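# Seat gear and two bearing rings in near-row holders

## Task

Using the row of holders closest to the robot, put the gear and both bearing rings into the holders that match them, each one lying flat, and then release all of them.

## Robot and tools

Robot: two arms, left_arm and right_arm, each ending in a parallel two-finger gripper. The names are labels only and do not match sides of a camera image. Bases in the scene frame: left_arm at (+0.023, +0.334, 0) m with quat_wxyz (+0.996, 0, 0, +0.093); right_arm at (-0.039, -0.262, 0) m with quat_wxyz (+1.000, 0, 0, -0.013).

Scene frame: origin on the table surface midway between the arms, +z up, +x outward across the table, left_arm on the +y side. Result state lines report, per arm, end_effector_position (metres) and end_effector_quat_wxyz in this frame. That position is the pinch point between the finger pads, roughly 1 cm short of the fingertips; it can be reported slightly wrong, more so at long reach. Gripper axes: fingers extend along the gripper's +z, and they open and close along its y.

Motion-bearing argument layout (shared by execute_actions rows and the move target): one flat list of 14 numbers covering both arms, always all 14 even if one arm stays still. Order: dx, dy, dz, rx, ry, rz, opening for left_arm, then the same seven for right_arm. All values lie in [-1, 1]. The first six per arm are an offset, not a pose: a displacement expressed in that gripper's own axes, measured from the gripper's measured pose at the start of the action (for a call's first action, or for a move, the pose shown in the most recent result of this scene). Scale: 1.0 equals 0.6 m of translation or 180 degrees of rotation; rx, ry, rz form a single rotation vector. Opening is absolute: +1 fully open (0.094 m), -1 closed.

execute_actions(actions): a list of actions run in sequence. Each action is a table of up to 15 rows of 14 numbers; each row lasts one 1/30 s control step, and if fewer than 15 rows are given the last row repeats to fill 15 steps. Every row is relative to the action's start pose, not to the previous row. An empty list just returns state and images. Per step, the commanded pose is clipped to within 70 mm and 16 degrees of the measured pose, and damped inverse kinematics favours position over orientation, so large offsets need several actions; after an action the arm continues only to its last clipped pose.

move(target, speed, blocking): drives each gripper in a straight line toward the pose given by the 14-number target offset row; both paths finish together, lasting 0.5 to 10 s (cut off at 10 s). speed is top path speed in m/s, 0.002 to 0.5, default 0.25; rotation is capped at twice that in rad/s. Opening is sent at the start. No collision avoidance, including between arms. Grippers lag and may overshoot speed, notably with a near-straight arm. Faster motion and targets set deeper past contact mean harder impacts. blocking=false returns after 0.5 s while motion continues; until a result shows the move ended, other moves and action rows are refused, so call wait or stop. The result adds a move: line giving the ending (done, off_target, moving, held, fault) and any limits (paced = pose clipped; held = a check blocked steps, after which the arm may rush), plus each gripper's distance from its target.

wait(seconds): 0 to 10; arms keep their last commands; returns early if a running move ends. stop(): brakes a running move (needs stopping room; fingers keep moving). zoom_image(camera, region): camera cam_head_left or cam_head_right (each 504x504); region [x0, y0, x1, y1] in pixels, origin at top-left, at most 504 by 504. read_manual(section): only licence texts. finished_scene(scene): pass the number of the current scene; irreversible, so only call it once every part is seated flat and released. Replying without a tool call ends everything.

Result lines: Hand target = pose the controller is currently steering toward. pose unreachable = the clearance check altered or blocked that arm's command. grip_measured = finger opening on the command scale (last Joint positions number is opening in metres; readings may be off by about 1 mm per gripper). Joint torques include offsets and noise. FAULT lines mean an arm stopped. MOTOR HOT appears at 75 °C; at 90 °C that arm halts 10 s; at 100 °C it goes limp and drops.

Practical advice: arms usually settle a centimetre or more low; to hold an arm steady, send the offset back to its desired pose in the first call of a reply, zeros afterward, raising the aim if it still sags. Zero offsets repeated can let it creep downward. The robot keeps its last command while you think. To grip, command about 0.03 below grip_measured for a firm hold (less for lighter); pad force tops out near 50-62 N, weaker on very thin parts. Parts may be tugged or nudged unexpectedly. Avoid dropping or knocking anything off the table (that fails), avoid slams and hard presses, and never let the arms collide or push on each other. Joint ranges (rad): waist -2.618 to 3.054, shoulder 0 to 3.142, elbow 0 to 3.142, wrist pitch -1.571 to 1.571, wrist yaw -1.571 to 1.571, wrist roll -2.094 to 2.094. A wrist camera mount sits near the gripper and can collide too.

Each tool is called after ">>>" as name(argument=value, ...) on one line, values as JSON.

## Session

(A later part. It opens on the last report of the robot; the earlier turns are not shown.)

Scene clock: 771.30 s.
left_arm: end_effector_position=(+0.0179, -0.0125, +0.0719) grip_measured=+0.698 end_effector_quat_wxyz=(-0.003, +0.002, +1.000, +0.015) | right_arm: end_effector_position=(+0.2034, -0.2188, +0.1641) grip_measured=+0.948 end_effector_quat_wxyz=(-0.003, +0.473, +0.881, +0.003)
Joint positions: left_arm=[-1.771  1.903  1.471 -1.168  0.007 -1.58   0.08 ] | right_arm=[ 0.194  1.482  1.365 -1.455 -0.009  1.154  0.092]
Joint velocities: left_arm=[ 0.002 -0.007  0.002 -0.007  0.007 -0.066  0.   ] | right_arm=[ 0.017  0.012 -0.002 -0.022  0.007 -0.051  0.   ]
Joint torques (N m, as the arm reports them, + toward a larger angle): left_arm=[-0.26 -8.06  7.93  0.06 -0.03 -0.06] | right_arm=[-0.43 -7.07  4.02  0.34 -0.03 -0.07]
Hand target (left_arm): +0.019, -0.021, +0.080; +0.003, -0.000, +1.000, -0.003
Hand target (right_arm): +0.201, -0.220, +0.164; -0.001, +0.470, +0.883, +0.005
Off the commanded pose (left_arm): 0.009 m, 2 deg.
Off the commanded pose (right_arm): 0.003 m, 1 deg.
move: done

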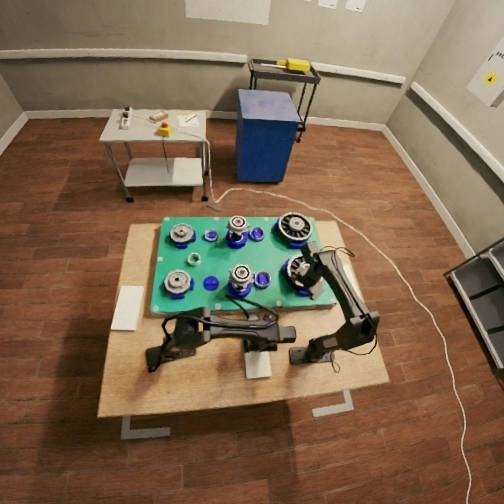

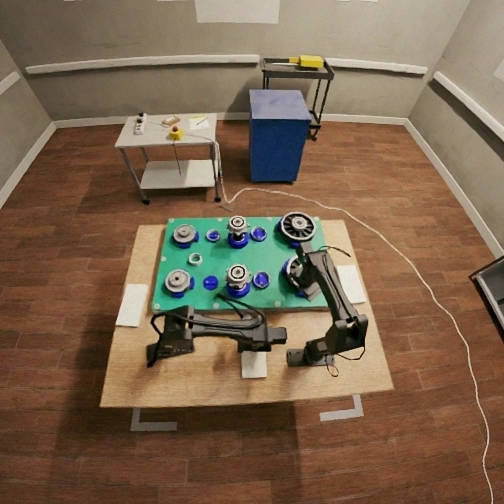

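>>> move(target=[-0.002,-0.018,0.060,0.013,-0.002,0,1.0,0,0,-0.003,0,0,0,0.95], speed=0.06)

Scene clock: 794.77 s.
left_arm: end_effector_position=(+0.0179, -0.0228, +0.0370) grip_measured=+1.000 end_effector_quat_wxyz=(-0.003, +0.001, +1.000, -0.004) | right_arm: end_effector_position=(+0.2034, -0.2188, +0.1641) grip_measured=+0.948 end_effector_quat_wxyz=(-0.003, +0.472, +0.881, +0.003)
Joint positions: left_arm=[-1.771  1.94   1.38  -1.002  0.006 -1.582  0.094] | right_arm=[ 0.194  1.482  1.365 -1.455 -0.009  1.151  0.092]
Joint velocities: left_arm=[ 0.017  0.002 -0.007 -0.022  0.037 -0.051  0.   ] | right_arm=[ 0.002 -0.007 -0.007 -0.022 -0.066  0.022 -0.001]
Joint torques (N m, as the arm reports them, + toward a larger angle): left_arm=[-0.03 -8.05  4.72  0.11 -0.02 -0.11] | right_arm=[ 0.   -5.71  5.7   0.27 -0.05  0.08]
Hand target (left_arm): +0.018, -0.023, +0.036; -0.000, +0.002, +1.000, -0.006
Hand target (right_arm): +0.203, -0.219, +0.166; -0.003, +0.473, +0.881, +0.003
Off the commanded pose (left_arm): 0.002 m, 0 deg.
Off the commanded pose (right_arm): 0.002 m, 0 deg.
move: done

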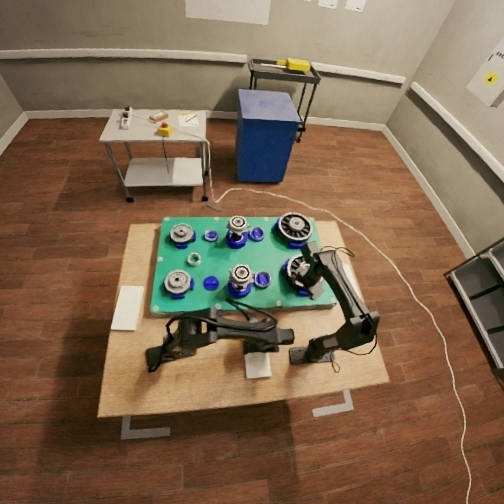

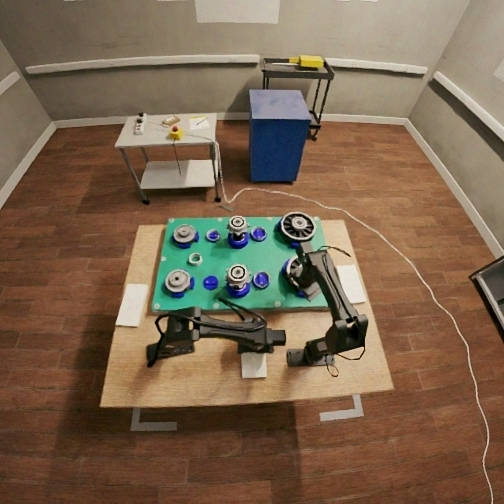

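>>> execute_actions(actions=[[[0,0,0.002,0,0,0,0.9,0,0,-0.003,0,0,0,0.95],[0,0,0.002,0,0,0,0.8,0,0,-0.003,0,0,0,0.95],[0,0,0.002,0,0,0,0.7,0,0,-0.003,0,0,0,0.95],[0,0,0.002,0,0,0,0.62,0,0,-0.003,0,0,0,0.95],[0,0,0.002,0,0,0,0.55,0,0,-0.003,0,0,0,0.95],[0,0,0.002,0,0,0,0.49,0,0,-0.003,0,0,0,0.95],[0,0,0.002,0,0,0,0.44,0,0,-0.003,0,0,0,0.95],[0,0,0.002,0,0,0,0.40,0,0,-0.003,0,0,0,0.95],[0,0,0.002,0,0,0,0.37,0,0,-0.003,0,0,0,0.95],[0,0,0.002,0,0,0,0.34,0,0,-0.003,0,0,0,0.95],[0,0,0.002,0,0,0,0.32,0,0,-0.003,0,0,0,0.95],[0,0,0.002,0,0,0,0.30,0,0,-0.003,0,0,0,0.95],[0,0,0.002,0,0,0,0.285,0,0,-0.003,0,0,0,0.95],[0,0,0.002,0,0,0,0.27,0,0,-0.003,0,0,0,0.95]]])

>>> wait(seconds=0.3)

Scene clock: 802.73 s.
left_arm: end_effector_position=(+0.0179, -0.0232, +0.0370) grip_measured=+0.302 end_effector_quat_wxyz=(-0.003, +0.001, +1.000, -0.005) | right_arm: end_effector_position=(+0.2034, -0.2188, +0.1641) grip_measured=+0.948 end_effector_quat_wxyz=(-0.003, +0.472, +0.881, +0.003)
Joint positions: left_arm=[-1.771  1.94   1.38  -1.     0.006 -1.582  0.061] | right_arm=[ 0.194  1.482  1.365 -1.455 -0.009  1.151  0.092]
Joint velocities: left_arm=[ 0.017  0.012 -0.012  0.022 -0.051  0.051  0.   ] | right_arm=[-0.002 -0.007  0.002 -0.037 -0.051 -0.051  0.   ]
Joint torques (N m, as the arm reports them, + toward a larger angle): left_arm=[ 0.08 -7.51  5.18  0.11  0.06 -0.05] | right_arm=[-0.01 -5.94  5.76  0.24 -0.03  0.01]
Hand target (left_arm): +0.018, -0.023, +0.036; -0.003, +0.001, +1.000, -0.004
Hand target (right_arm): +0.203, -0.219, +0.166; -0.003, +0.472, +0.881, +0.003
Off the commanded pose (left_arm): 0.001 m, 0 deg.
Off the commanded pose (right_arm): 0.002 m, 0 deg.

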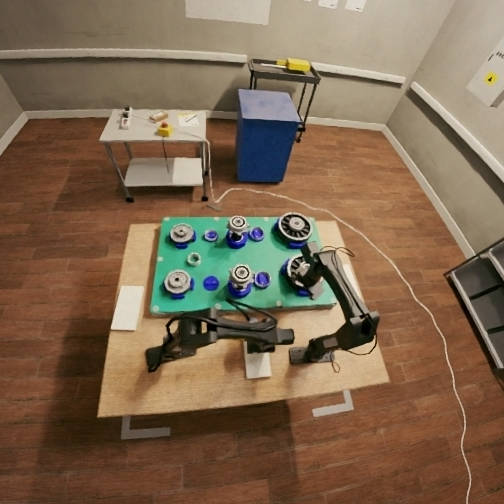

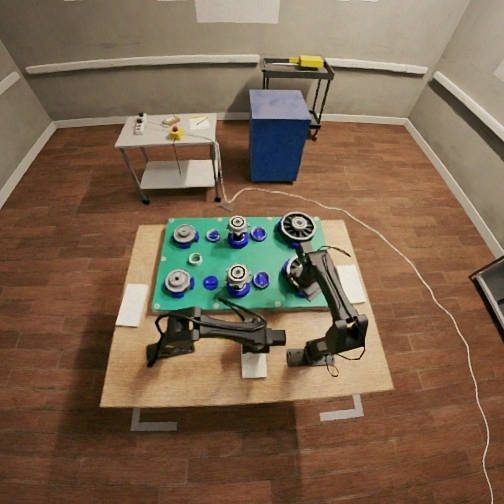

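Scene clock: 803.03 s.
left_arm: end_effector_position=(+0.0179, -0.0232, +0.0370) grip_measured=+0.302 end_effector_quat_wxyz=(-0.003, +0.001, +1.000, -0.005) | right_arm: end_effector_position=(+0.2034, -0.2188, +0.1641) grip_measured=+0.948 end_effector_quat_wxyz=(-0.003, +0.472, +0.881, +0.003)
Joint positions: left_arm=[-1.771  1.94   1.38  -1.     0.006 -1.582  0.061] | right_arm=[ 0.194  1.482  1.365 -1.455 -0.009  1.151  0.092]
Joint velocities: left_arm=[ 0.012  0.012  0.002 -0.037 -0.007 -0.007 -0.   ] | right_arm=[ 0.017  0.017  0.012  0.007  0.051  0.081 -0.001]
Joint torques (N m, as the arm reports them, + toward a larger angle): left_arm=[ 0.07 -7.6   5.32  0.09  0.04 -0.07] | right_arm=[ 0.07 -5.71  5.72  0.21  0.    0.02]
Hand target (left_arm): +0.018, -0.023, +0.036; -0.003, +0.001, +1.000, -0.004
Hand target (right_arm): +0.203, -0.219, +0.166; -0.003, +0.472, +0.881, +0.003
Off the commanded pose (left_arm): 0.001 m, 0 deg.
Off the commanded pose (right_arm): 0.002 m, 0 deg.
wait: 0.30 s; at rest by 0.17 s

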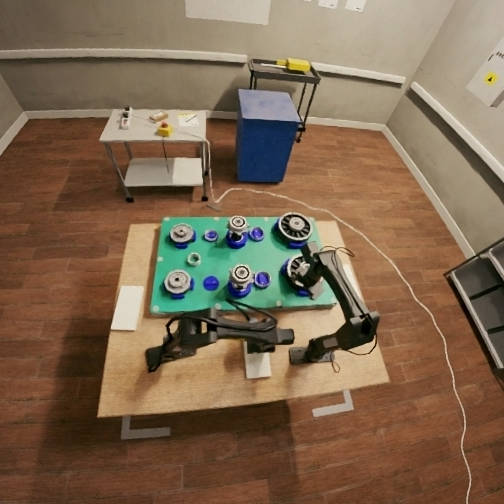

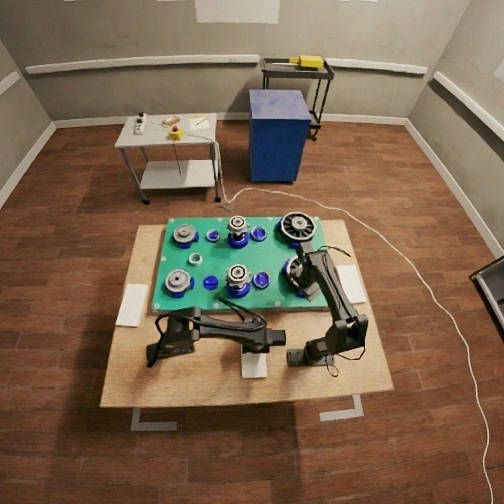

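>>> move(target=[-0.170,0.288,-0.188,0,0,-0.167,0.27,0,0,-0.003,0,0,0,0.95], speed=0.18)

Scene clock: 816.67 s.
left_arm: end_effector_position=(+0.1211, +0.1476, +0.1346) grip_measured=+0.302 end_effector_quat_wxyz=(-0.009, -0.258, +0.966, +0.006) | right_arm: end_effector_position=(+0.2034, -0.2188, +0.1641) grip_measured=+0.948 end_effector_quat_wxyz=(-0.003, +0.472, +0.881, +0.003)
Joint positions: left_arm=[-1.263  1.351  1.137 -1.372  0.015 -1.598  0.061] | right_arm=[ 0.194  1.482  1.365 -1.455 -0.009  1.151  0.092]
Joint velocities: left_arm=[ 0.012  0.012 -0.007 -0.037 -0.022 -0.022  0.   ] | right_arm=[-0.002 -0.042 -0.002 -0.037  0.007 -0.037  0.   ]
Joint torques (N m, as the arm reports them, + toward a larger angle): left_arm=[ 0.75 -4.73  6.86 -0.35  0.08 -0.08] | right_arm=[ 0.14 -5.82  5.66  0.24 -0.04  0.02]
Hand target (left_arm): +0.122, +0.151, +0.142; -0.006, -0.258, +0.966, -0.001
Hand target (right_arm): +0.203, -0.219, +0.166; -0.003, +0.472, +0.881, +0.003
Off the commanded pose (left_arm): 0.013 m, 1 deg.
Off the commanded pose (right_arm): 0.002 m, 0 deg.
move: off_target (left_arm)

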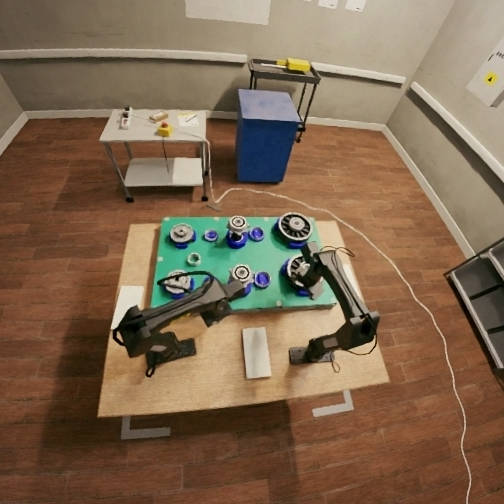

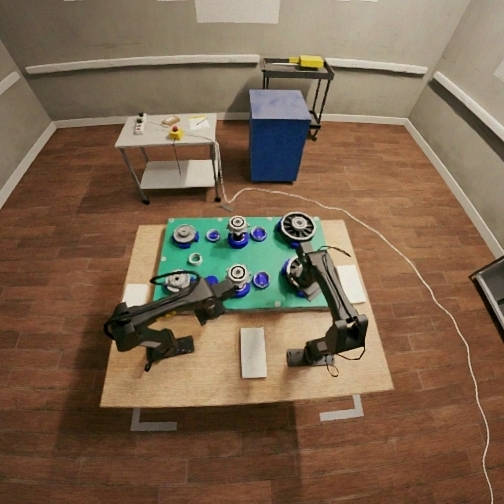

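>>> move(target=[-0.263,-0.118,0.003,0.005,-0.0045,0,0.27,0,0,-0.003,0,0,0,0.95], speed=0.18)

>>> zoom_image(camera="cam_head_left", region=[175, 245, 245, 315])

>>> zoom_image(camera="cam_head_right", region=[175, 245, 245, 315])

Scene clock: 825.47 s.
left_arm: end_effector_position=(+0.2839, +0.1625, +0.1199) grip_measured=+0.302 end_effector_quat_wxyz=(-0.016, -0.260, +0.965, +0.011) | right_arm: end_effector_position=(+0.2034, -0.2188, +0.1641) grip_measured=+0.948 end_effector_quat_wxyz=(-0.003, +0.472, +0.881, +0.003)
Joint positions: left_arm=[-0.765  1.761  1.482 -1.33   0.008 -1.105  0.061] | right_arm=[ 0.194  1.482  1.365 -1.455 -0.009  1.151  0.092]
Joint velocities: left_arm=[-0.007 -0.012 -0.012 -0.037 -0.066  0.037 -0.001] | right_arm=[-0.007 -0.037 -0.012 -0.022  0.051 -0.11   0.   ]
Joint torques (N m, as the arm reports them, + toward a larger angle): left_arm=[ 0.45 -6.98  8.33 -0.13  0.03 -0.01] | right_arm=[-0.01 -5.58  5.71  0.26 -0.02  0.05]
Hand target (left_arm): +0.290, +0.161, +0.130; -0.003, -0.258, +0.966, +0.002
Hand target (right_arm): +0.203, -0.219, +0.166; -0.003, +0.472, +0.881, +0.003
Off the commanded pose (left_arm): 0.013 m, 2 deg.
Off the commanded pose (right_arm): 0.002 m, 0 deg.
move: off_target (left_arm)

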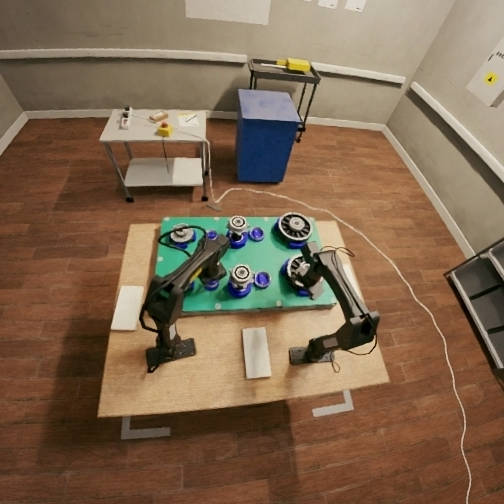

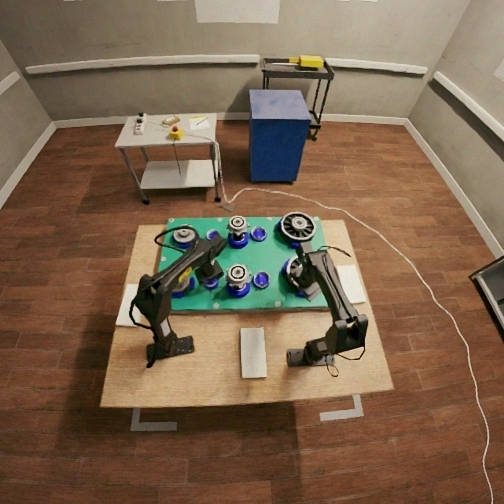

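Region (175, 245, 245, 315) of cam_head_left's 504x504 image, scaled by 7.200, with more detail than that image has.

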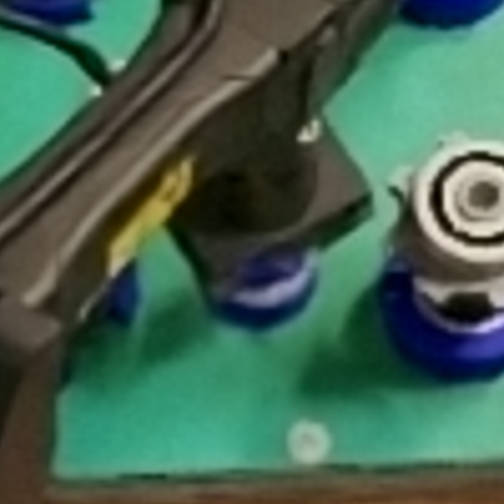

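Region (175, 245, 245, 315) of cam_head_right's 504x504 image, scaled by 7.200, with more detail than that image has.

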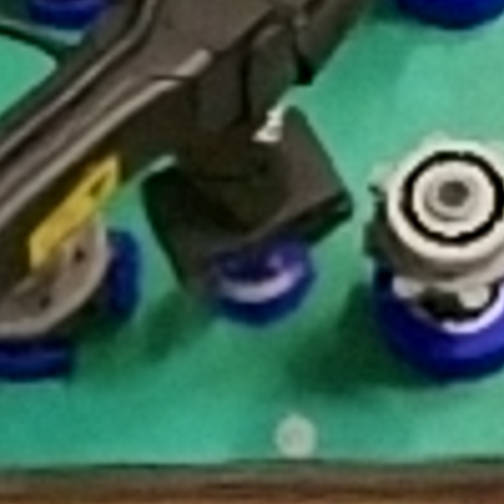

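>>> move(target=[-0.021,0.002,0.021,0.0105,-0.009,0,0.27,0,0,-0.003,0,0,0,0.95], speed=0.03)

>>> zoom_image(camera="cam_head_left", region=[175, 245, 245, 315])

>>> zoom_image(camera="cam_head_right", region=[175, 245, 245, 315])

Scene clock: 837.90 s.
left_arm: end_effector_position=(+0.2900, +0.1669, +0.1024) grip_measured=+0.302 end_effector_quat_wxyz=(-0.010, -0.260, +0.966, +0.005) | right_arm: end_effector_position=(+0.2034, -0.2188, +0.1641) grip_measured=+0.948 end_effector_quat_wxyz=(-0.003, +0.472, +0.881, +0.003)
Joint positions: left_arm=[-0.743  1.761  1.413 -1.245  0.008 -1.082  0.061] | right_arm=[ 0.194  1.482  1.365 -1.455 -0.009  1.151  0.092]
Joint velocities: left_arm=[ 0.002  0.002  0.002 -0.051 -0.007  0.066 -0.001] | right_arm=[ 0.012 -0.002  0.002 -0.007  0.022 -0.037 -0.   ]
Joint torques (N m, as the arm reports them, + toward a larger angle): left_arm=[ 0.8  -7.79  5.17  0.08 -0.01  0.03] | right_arm=[-0.07 -5.51  5.68  0.25 -0.05  0.05]
Hand target (left_arm): +0.294, +0.170, +0.107; +0.002, -0.261, +0.965, -0.001
Hand target (right_arm): +0.203, -0.219, +0.166; -0.003, +0.472, +0.881, +0.003
Off the commanded pose (left_arm): 0.007 m, 2 deg.
Off the commanded pose (right_arm): 0.002 m, 0 deg.
move: done

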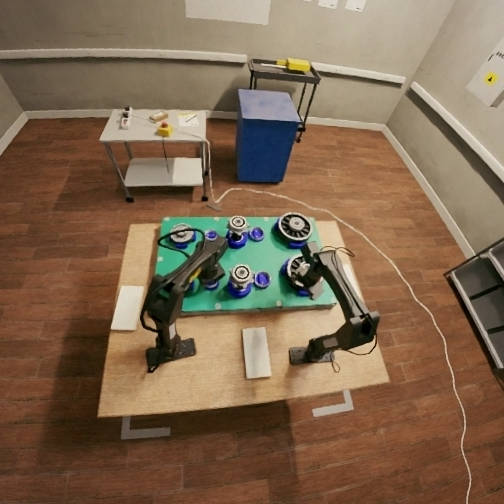

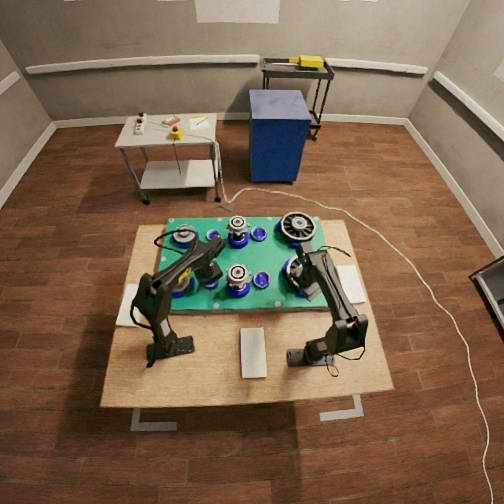

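Region (175, 245, 245, 315) of cam_head_left's 504x504 image, scaled by 7.200, with more detail than that image has.

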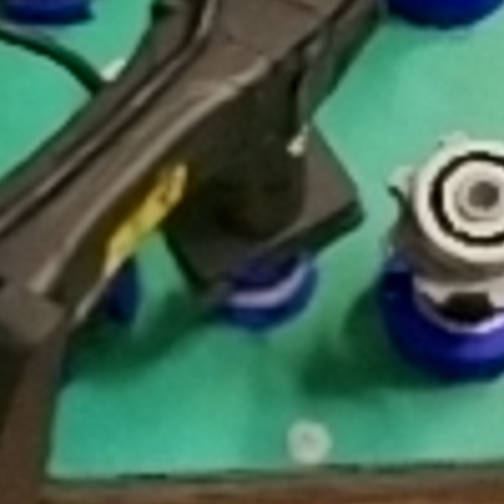

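Region (175, 245, 245, 315) of cam_head_right's 504x504 image, scaled by 7.200, with more detail than that image has.

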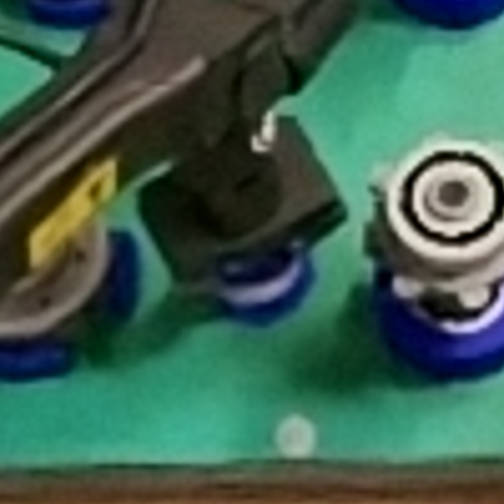

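>>> execute_actions(actions=[[[-0.008,0.001,-0.006,0.0057,-0.0064,0,0.27,0,0,-0.003,0,0,0,0.95],[-0.008,0.001,-0.0045,0.0057,-0.0064,0,0.27,0,0,-0.003,0,0,0,0.95],[-0.008,0.001,-0.003,0.0057,-0.0064,0,0.27,0,0,-0.003,0,0,0,0.95],[-0.008,0.001,-0.0015,0.0057,-0.0064,0,0.27,0,0,-0.003,0,0,0,0.95],[-0.008,0.001,0,0.0057,-0.0064,0,0.27,0,0,-0.003,0,0,0,0.95],[-0.008,0.001,0.0015,0.0057,-0.0064,0,0.27,0,0,-0.003,0,0,0,0.95],[-0.008,0.001,0.003,0.0057,-0.0064,0,0.27,0,0,-0.003,0,0,0,0.95],[-0.008,0.001,0.0045,0.0057,-0.0064,0,0.27,0,0,-0.003,0,0,0,0.95],[-0.008,0.001,0.006,0.0057,-0.0064,0,0.27,0,0,-0.003,0,0,0,0.95],[-0.008,0.001,0.0075,0.0057,-0.0064,0,0.27,0,0,-0.003,0,0,0,0.95],[-0.008,0.001,0.009,0.0057,-0.0064,0,0.27,0,0,-0.003,0,0,0,0.95],[-0.008,0.001,0.0105,0.0057,-0.0064,0,0.27,0,0,-0.003,0,0,0,0.95],[-0.008,0.001,0.012,0.0057,-0.0064,0,0.27,0,0,-0.003,0,0,0,0.95],[-0.008,0.001,0.0135,0.0057,-0.0064,0,0.27,0,0,-0.003,0,0,0,0.95],[-0.008,0.001,0.015,0.0057,-0.0064,0,0.27,0,0,-0.003,0,0,0,0.95]]])

>>> wait(seconds=0.6)

Scene clock: 849.33 s.
left_arm: end_effector_position=(+0.2901, +0.1665, +0.0928) grip_measured=+0.302 end_effector_quat_wxyz=(-0.009, -0.258, +0.966, +0.002) | right_arm: end_effector_position=(+0.2034, -0.2188, +0.1641) grip_measured=+0.948 end_effector_quat_wxyz=(-0.003, +0.472, +0.881, +0.003)
Joint positions: left_arm=[-0.743  1.761  1.375 -1.2    0.01  -1.079  0.061] | right_arm=[ 0.194  1.482  1.365 -1.455 -0.009  1.151  0.092]
Joint velocities: left_arm=[-0.002 -0.007 -0.105  0.066 -0.022  0.007 -0.   ] | right_arm=[ 0.007 -0.012 -0.012  0.022 -0.037 -0.022 -0.   ]
Joint torques (N m, as the arm reports them, + toward a larger angle): left_arm=[ 0.91 -7.25  5.01 -0.01 -0.04  0.  ] | right_arm=[-0.16 -5.82  5.95  0.24 -0.02  0.05]
Hand target (left_arm): +0.294, +0.170, +0.093; +0.001, -0.260, +0.966, -0.001
Hand target (right_arm): +0.203, -0.219, +0.166; -0.003, +0.472, +0.881, +0.003
Off the commanded pose (left_arm): 0.005 m, 1 deg.
Off the commanded pose (right_arm): 0.002 m, 0 deg.

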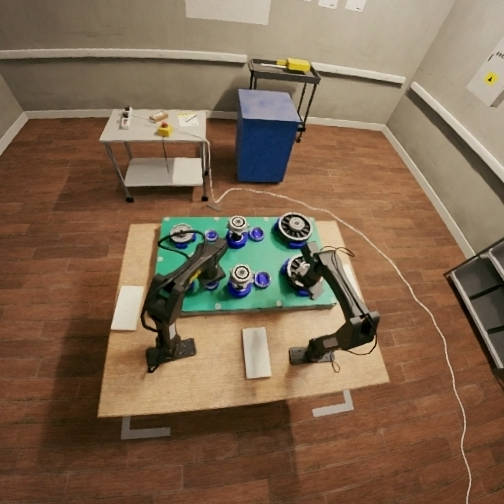

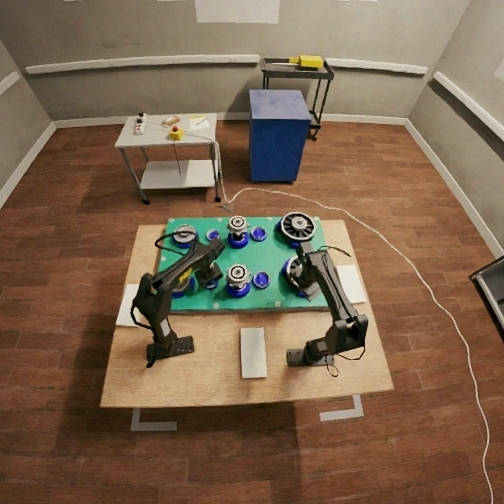

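Scene clock: 849.93 s.
left_arm: end_effector_position=(+0.2901, +0.1664, +0.0909) grip_measured=+0.302 end_effector_quat_wxyz=(-0.009, -0.258, +0.966, +0.002) | right_arm: end_effector_position=(+0.2034, -0.2188, +0.1641) grip_measured=+0.948 end_effector_quat_wxyz=(-0.003, +0.472, +0.881, +0.003)
Joint positions: left_arm=[-0.743  1.761  1.367 -1.191  0.011 -1.079  0.061] | right_arm=[ 0.194  1.482  1.365 -1.455 -0.009  1.151  0.092]
Joint velocities: left_arm=[-0.002  0.002  0.002 -0.037  0.007  0.022 -0.001] | right_arm=[-0.012 -0.002  0.007 -0.037 -0.051  0.007  0.   ]
Joint torques (N m, as the arm reports them, + toward a larger angle): left_arm=[ 0.82 -7.33  4.97  0.12 -0.05  0.05] | right_arm=[ 0.09 -5.58  5.6   0.25 -0.05  0.03]
Hand target (left_arm): +0.294, +0.170, +0.093; +0.001, -0.260, +0.966, -0.001
Hand target (right_arm): +0.203, -0.219, +0.166; -0.003, +0.472, +0.881, +0.003
Off the commanded pose (left_arm): 0.006 m, 1 deg.
Off the commanded pose (right_arm): 0.002 m, 0 deg.
wait: 0.60 s; at rest by 0.20 s

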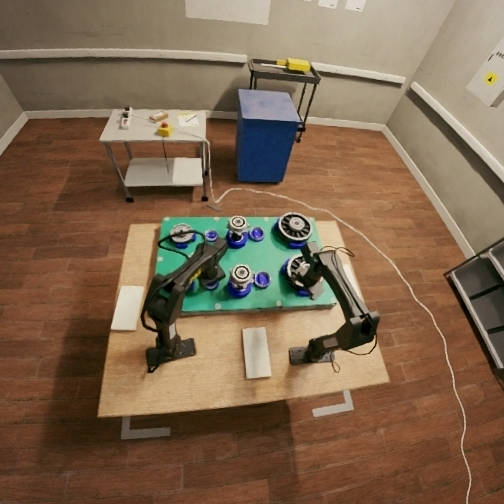

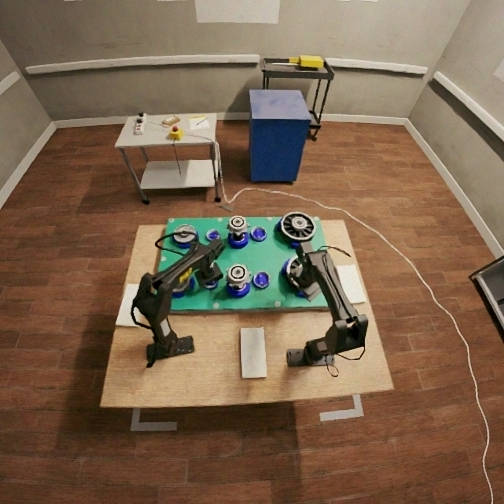

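Going in. Continue lowering.

>>> execute_actions(actions=[[[-0.007,0.001,-0.003,0.003,-0.006,0,0.27,0,0,-0.003,0,0,0,0.95],[-0.007,0.001,-0.002,0.003,-0.006,0,0.27,0,0,-0.003,0,0,0,0.95],[-0.007,0.001,-0.001,0.003,-0.006,0,0.27,0,0,-0.003,0,0,0,0.95],[-0.007,0.001,0,0.003,-0.006,0,0.27,0,0,-0.003,0,0,0,0.95],[-0.007,0.001,0.001,0.003,-0.006,0,0.27,0,0,-0.003,0,0,0,0.95],[-0.007,0.001,0.002,0.003,-0.006,0,0.27,0,0,-0.003,0,0,0,0.95],[-0.007,0.001,0.003,0.003,-0.006,0,0.27,0,0,-0.003,0,0,0,0.95],[-0.007,0.001,0.004,0.003,-0.006,0,0.27,0,0,-0.003,0,0,0,0.95],[-0.007,0.001,0.005,0.003,-0.006,0,0.27,0,0,-0.003,0,0,0,0.95],[-0.007,0.001,0.006,0.003,-0.006,0,0.27,0,0,-0.003,0,0,0,0.95],[-0.007,0.001,0.007,0.003,-0.006,0,0.27,0,0,-0.003,0,0,0,0.95],[-0.007,0.001,0.008,0.003,-0.006,0,0.27,0,0,-0.003,0,0,0,0.95],[-0.007,0.001,0.009,0.003,-0.006,0,0.27,0,0,-0.003,0,0,0,0.95],[-0.007,0.001,0.010,0.003,-0.006,0,0.27,0,0,-0.003,0,0,0,0.95],[-0.007,0.001,0.011,0.003,-0.006,0,0.27,0,0,-0.003,0,0,0,0.95]]])

>>> wait(seconds=0.5)

Scene clock: 860.63 s.
left_arm: end_effector_position=(+0.2905, +0.1661, +0.0858) grip_measured=+0.302 end_effector_quat_wxyz=(-0.007, -0.258, +0.966, -0.000) | right_arm: end_effector_position=(+0.2034, -0.2188, +0.1641) grip_measured=+0.948 end_effector_quat_wxyz=(-0.003, +0.472, +0.881, +0.003)
Joint positions: left_arm=[-0.743  1.761  1.347 -1.165  0.011 -1.079  0.061] | right_arm=[ 0.194  1.482  1.365 -1.455 -0.009  1.151  0.092]
Joint velocities: left_arm=[ 0.012  0.012 -0.017  0.007 -0.081  0.037  0.   ] | right_arm=[ 0.002 -0.017  0.017  0.007 -0.007  0.007 -0.001]
Joint torques (N m, as the arm reports them, + toward a larger angle): left_arm=[ 0.47 -6.99  4.51  0.07 -0.05  0.  ] | right_arm=[-0.17 -5.76  5.83  0.27 -0.05  0.06]
Hand target (left_arm): +0.293, +0.169, +0.084; +0.001, -0.258, +0.966, -0.001
Hand target (right_arm): +0.203, -0.219, +0.166; -0.003, +0.472, +0.881, +0.003
Off the commanded pose (left_arm): 0.004 m, 1 deg.
Off the commanded pose (right_arm): 0.002 m, 0 deg.

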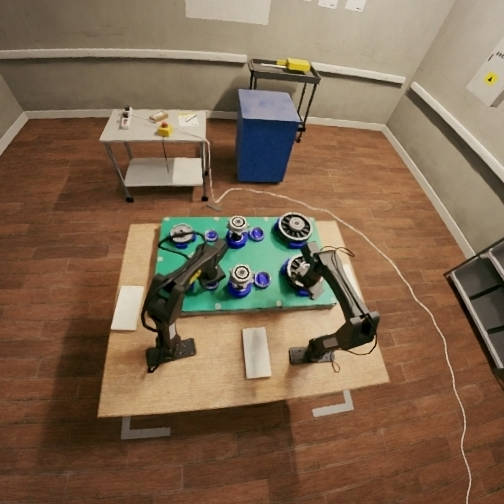

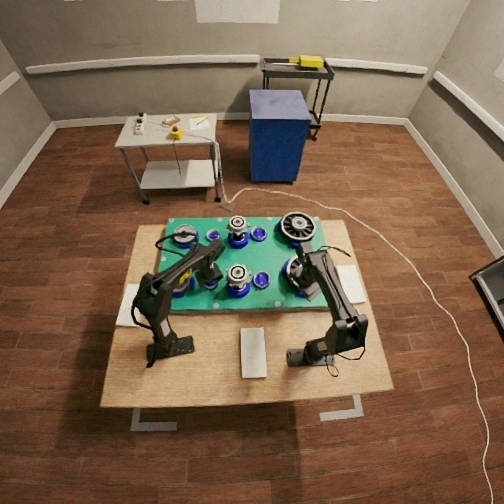

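Scene clock: 861.13 s.
left_arm: end_effector_position=(+0.2911, +0.1658, +0.0857) grip_measured=+0.302 end_effector_quat_wxyz=(-0.006, -0.258, +0.966, -0.001) | right_arm: end_effector_position=(+0.2034, -0.2188, +0.1641) grip_measured=+0.948 end_effector_quat_wxyz=(-0.003, +0.472, +0.881, +0.003)
Joint positions: left_arm=[-0.743  1.761  1.346 -1.162  0.01  -1.079  0.061] | right_arm=[ 0.194  1.482  1.365 -1.455 -0.009  1.151  0.092]
Joint velocities: left_arm=[ 0.002  0.022  0.002  0.007 -0.007 -0.007 -0.   ] | right_arm=[ 0.007  0.017 -0.012 -0.007  0.022 -0.007 -0.001]
Joint torques (N m, as the arm reports them, + toward a larger angle): left_arm=[ 0.38 -6.86  4.49  0.17 -0.03 -0.02] | right_arm=[ 0.11 -5.75  5.67  0.26 -0.01  0.01]
Hand target (left_arm): +0.293, +0.169, +0.084; +0.001, -0.258, +0.966, -0.000
Hand target (right_arm): +0.203, -0.219, +0.166; -0.003, +0.472, +0.881, +0.003
Off the commanded pose (left_arm): 0.004 m, 1 deg.
Off the commanded pose (right_arm): 0.002 m, 0 deg.
wait: 0.50 s; at rest by 0.17 s

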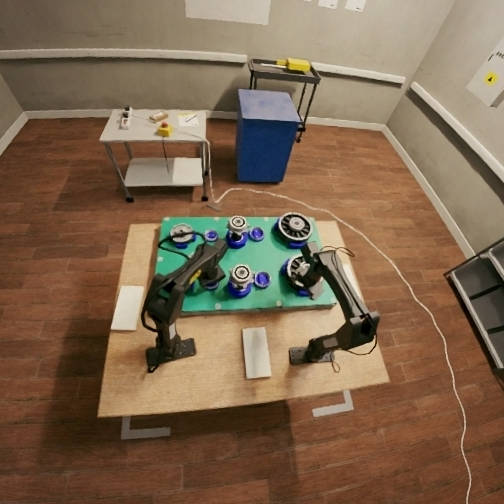

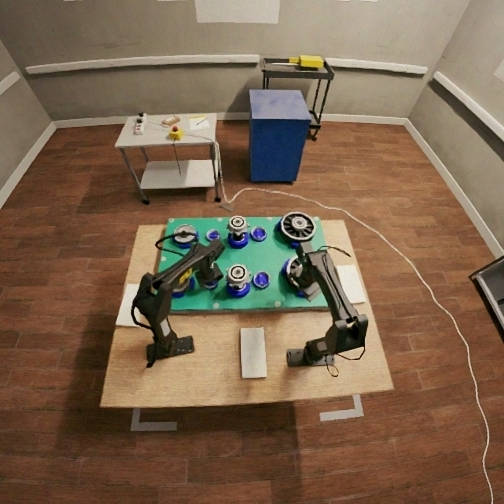

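>>> execute_actions(actions=[[[0,0,-0.003,0,0,0,0.65,0,0,-0.003,0,0,0,0.95],[0,0,-0.003,0,0,0,0.65,0,0,-0.003,0,0,0,0.95],[0,0,-0.003,0,0,0,0.65,0,0,-0.003,0,0,0,0.95],[0,0,-0.003,0,0,0,0.65,0,0,-0.003,0,0,0,0.95],[0,0,-0.003,0,0,0,0.65,0,0,-0.003,0,0,0,0.95],[0,0,-0.003,0,0,0,0.65,0,0,-0.003,0,0,0,0.95],[0,0,-0.008,0,0,0,0.65,0,0,-0.003,0,0,0,0.95],[0,0,-0.015,0,0,0,0.65,0,0,-0.003,0,0,0,0.95],[0,0,-0.023,0,0,0,0.65,0,0,-0.003,0,0,0,0.95],[0,0,-0.032,0,0,0,0.65,0,0,-0.003,0,0,0,0.95],[0,0,-0.042,0,0,0,0.65,0,0,-0.003,0,0,0,0.95],[0,0,-0.052,0,0,0,0.65,0,0,-0.003,0,0,0,0.95],[0,0,-0.062,0,0,0,0.65,0,0,-0.003,0,0,0,0.95],[0,0,-0.072,0,0,0,0.65,0,0,-0.003,0,0,0,0.95],[0,0,-0.080,0,0,0,0.65,0,0,-0.003,0,0,0,0.95]]])

>>> wait(seconds=0.3)

>>> move(target=[0.29,0.14,-0.03,0,0,0,0.65,0,0,-0.003,0,0,0,0.95], speed=0.2)

>>> zoom_image(camera="cam_head_right", region=[150, 215, 290, 315])

Scene clock: 869.67 s.
left_arm: end_effector_position=(+0.2948, +0.1635, +0.1096) grip_measured=+0.648 end_effector_quat_wxyz=(-0.004, -0.258, +0.966, -0.003) | right_arm: end_effector_position=(+0.2034, -0.2188, +0.1641) grip_measured=+0.948 end_effector_quat_wxyz=(-0.003, +0.472, +0.881, +0.003)
Joint positions: left_arm=[-0.743  1.761  1.442 -1.253  0.01  -1.079  0.077] | right_arm=[ 0.194  1.482  1.365 -1.455 -0.009  1.151  0.092]
Joint velocities: left_arm=[-0.002  0.022  0.628 -0.505 -0.007 -0.007 -0.   ] | right_arm=[ 0.012  0.002 -0.012  0.007 -0.081 -0.022  0.001]
Joint torques (N m, as the arm reports them, + toward a larger angle): left_arm=[ 0.39 -8.    7.79 -0.17  0.09 -0.04] | right_arm=[ 0.   -5.71  5.68  0.25  0.    0.03]
Hand target (left_arm): +0.291, +0.167, +0.132; -0.004, -0.258, +0.966, -0.003
Hand target (right_arm): +0.203, -0.219, +0.166; -0.003, +0.472, +0.881, +0.003
Off the commanded pose (left_arm): 0.024 m, 0 deg.
Off the commanded pose (right_arm): 0.002 m, 0 deg.

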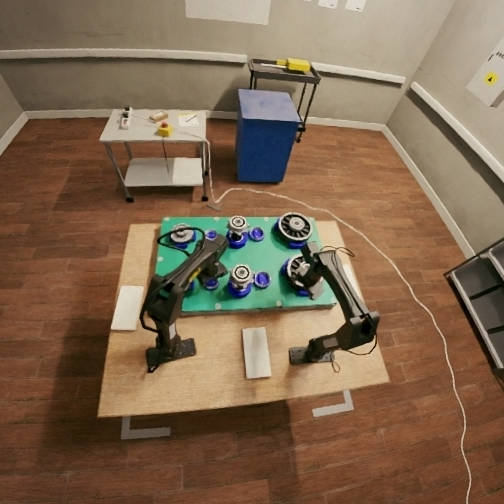

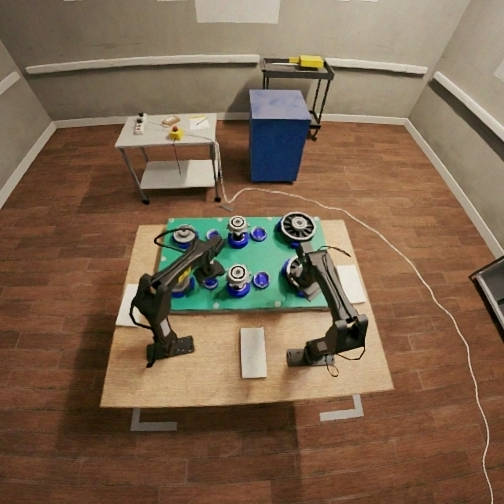

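Scene clock: 869.97 s.
left_arm: end_effector_position=(+0.2918, +0.1654, +0.1224) grip_measured=+0.648 end_effector_quat_wxyz=(-0.007, -0.258, +0.966, -0.000) | right_arm: end_effector_position=(+0.2034, -0.2188, +0.1641) grip_measured=+0.948 end_effector_quat_wxyz=(-0.003, +0.472, +0.881, +0.003)
Joint positions: left_arm=[-0.743  1.753  1.483 -1.31   0.01  -1.079  0.077] | right_arm=[ 0.194  1.482  1.365 -1.455 -0.009  1.151  0.092]
Joint velocities: left_arm=[ 0.002 -0.012 -0.002 -0.022 -0.037 -0.022 -0.001] | right_arm=[ 0.007 -0.007 -0.012  0.037 -0.022 -0.081 -0.   ]
Joint torques (N m, as the arm reports them, + toward a larger angle): left_arm=[ 0.44 -7.56  7.46 -0.1   0.07  0.  ] | right_arm=[-0.03 -5.72  5.88  0.21  0.04  0.01]
Hand target (left_arm): +0.291, +0.167, +0.132; -0.004, -0.258, +0.966, -0.003
Hand target (right_arm): +0.203, -0.219, +0.166; -0.003, +0.472, +0.881, +0.003
Off the commanded pose (left_arm): 0.011 m, 0 deg.
Off the commanded pose (right_arm): 0.002 m, 0 deg.
wait: 0.30 s; no rest

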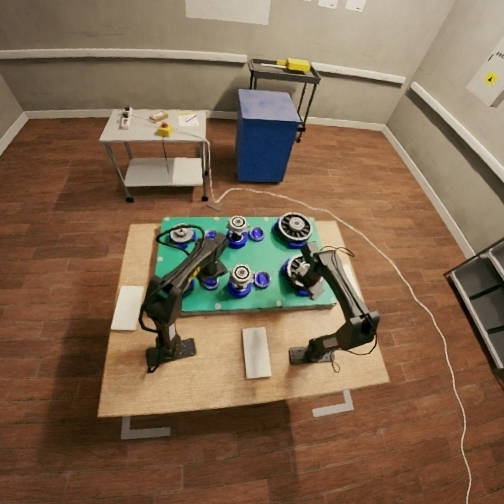

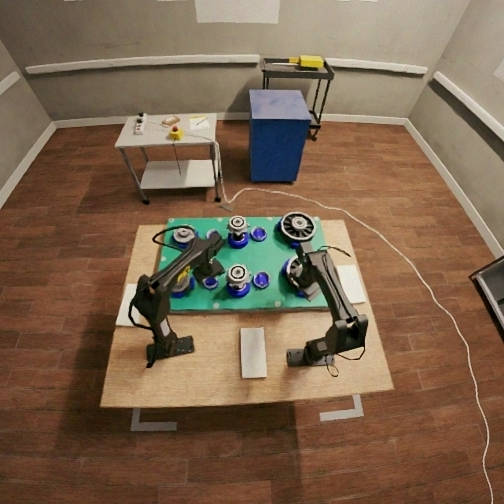

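Scene clock: 871.60 s.
left_arm: end_effector_position=(+0.1055, +0.1497, +0.1398) grip_measured=+0.648 end_effector_quat_wxyz=(-0.008, -0.259, +0.966, -0.008) | right_arm: end_effector_position=(+0.2034, -0.2188, +0.1641) grip_measured=+0.948 end_effector_quat_wxyz=(-0.003, +0.472, +0.881, +0.003)
Joint positions: left_arm=[-1.323  1.29   1.113 -1.38   0.019 -1.66   0.077] | right_arm=[ 0.194  1.482  1.365 -1.455 -0.009  1.151  0.092]
Joint velocities: left_arm=[-0.002 -0.002 -0.012 -0.022  0.022 -0.007  0.002] | right_arm=[ 0.007  0.002  0.012 -0.022  0.007 -0.081 -0.002]
Joint torques (N m, as the arm reports them, + toward a larger angle): left_arm=[-0.86 -3.67  5.09 -0.16 -0.04 -0.08] | right_arm=[ 0.04 -5.52  5.71  0.25 -0.04  0.01]
Hand target (left_arm): +0.103, +0.156, +0.141; -0.003, -0.258, +0.966, -0.003
Hand target (right_arm): +0.203, -0.219, +0.166; -0.003, +0.472, +0.881, +0.003
Off the commanded pose (left_arm): 0.007 m, 1 deg.
Off the commanded pose (right_arm): 0.002 m, 0 deg.
move: done

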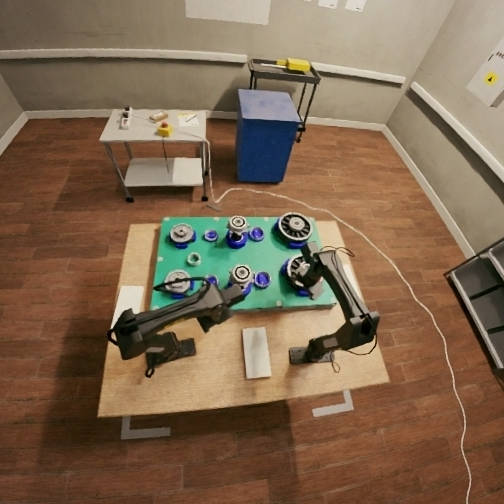

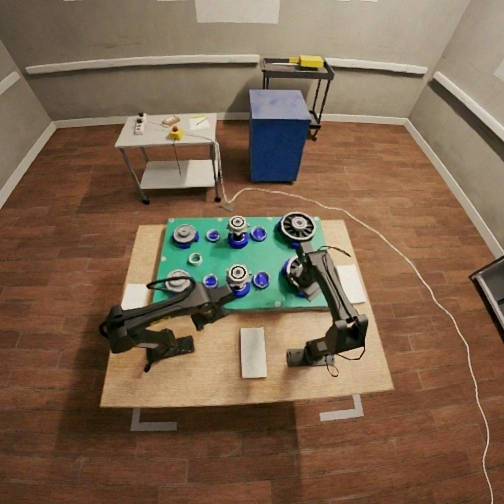

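Region (150, 215, 290, 315) of cam_head_right's 504x504 image, scaled by 3.600, with more detail than that image has; it fills the top 360 rows of this view, and the rest is white.

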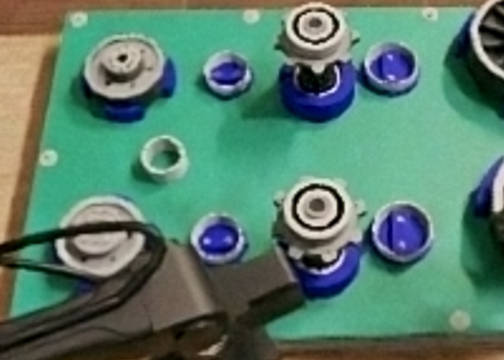

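All three are seated, matching the far row.

>>> finished_scene(scene=1)

The scene is finished: the task was done.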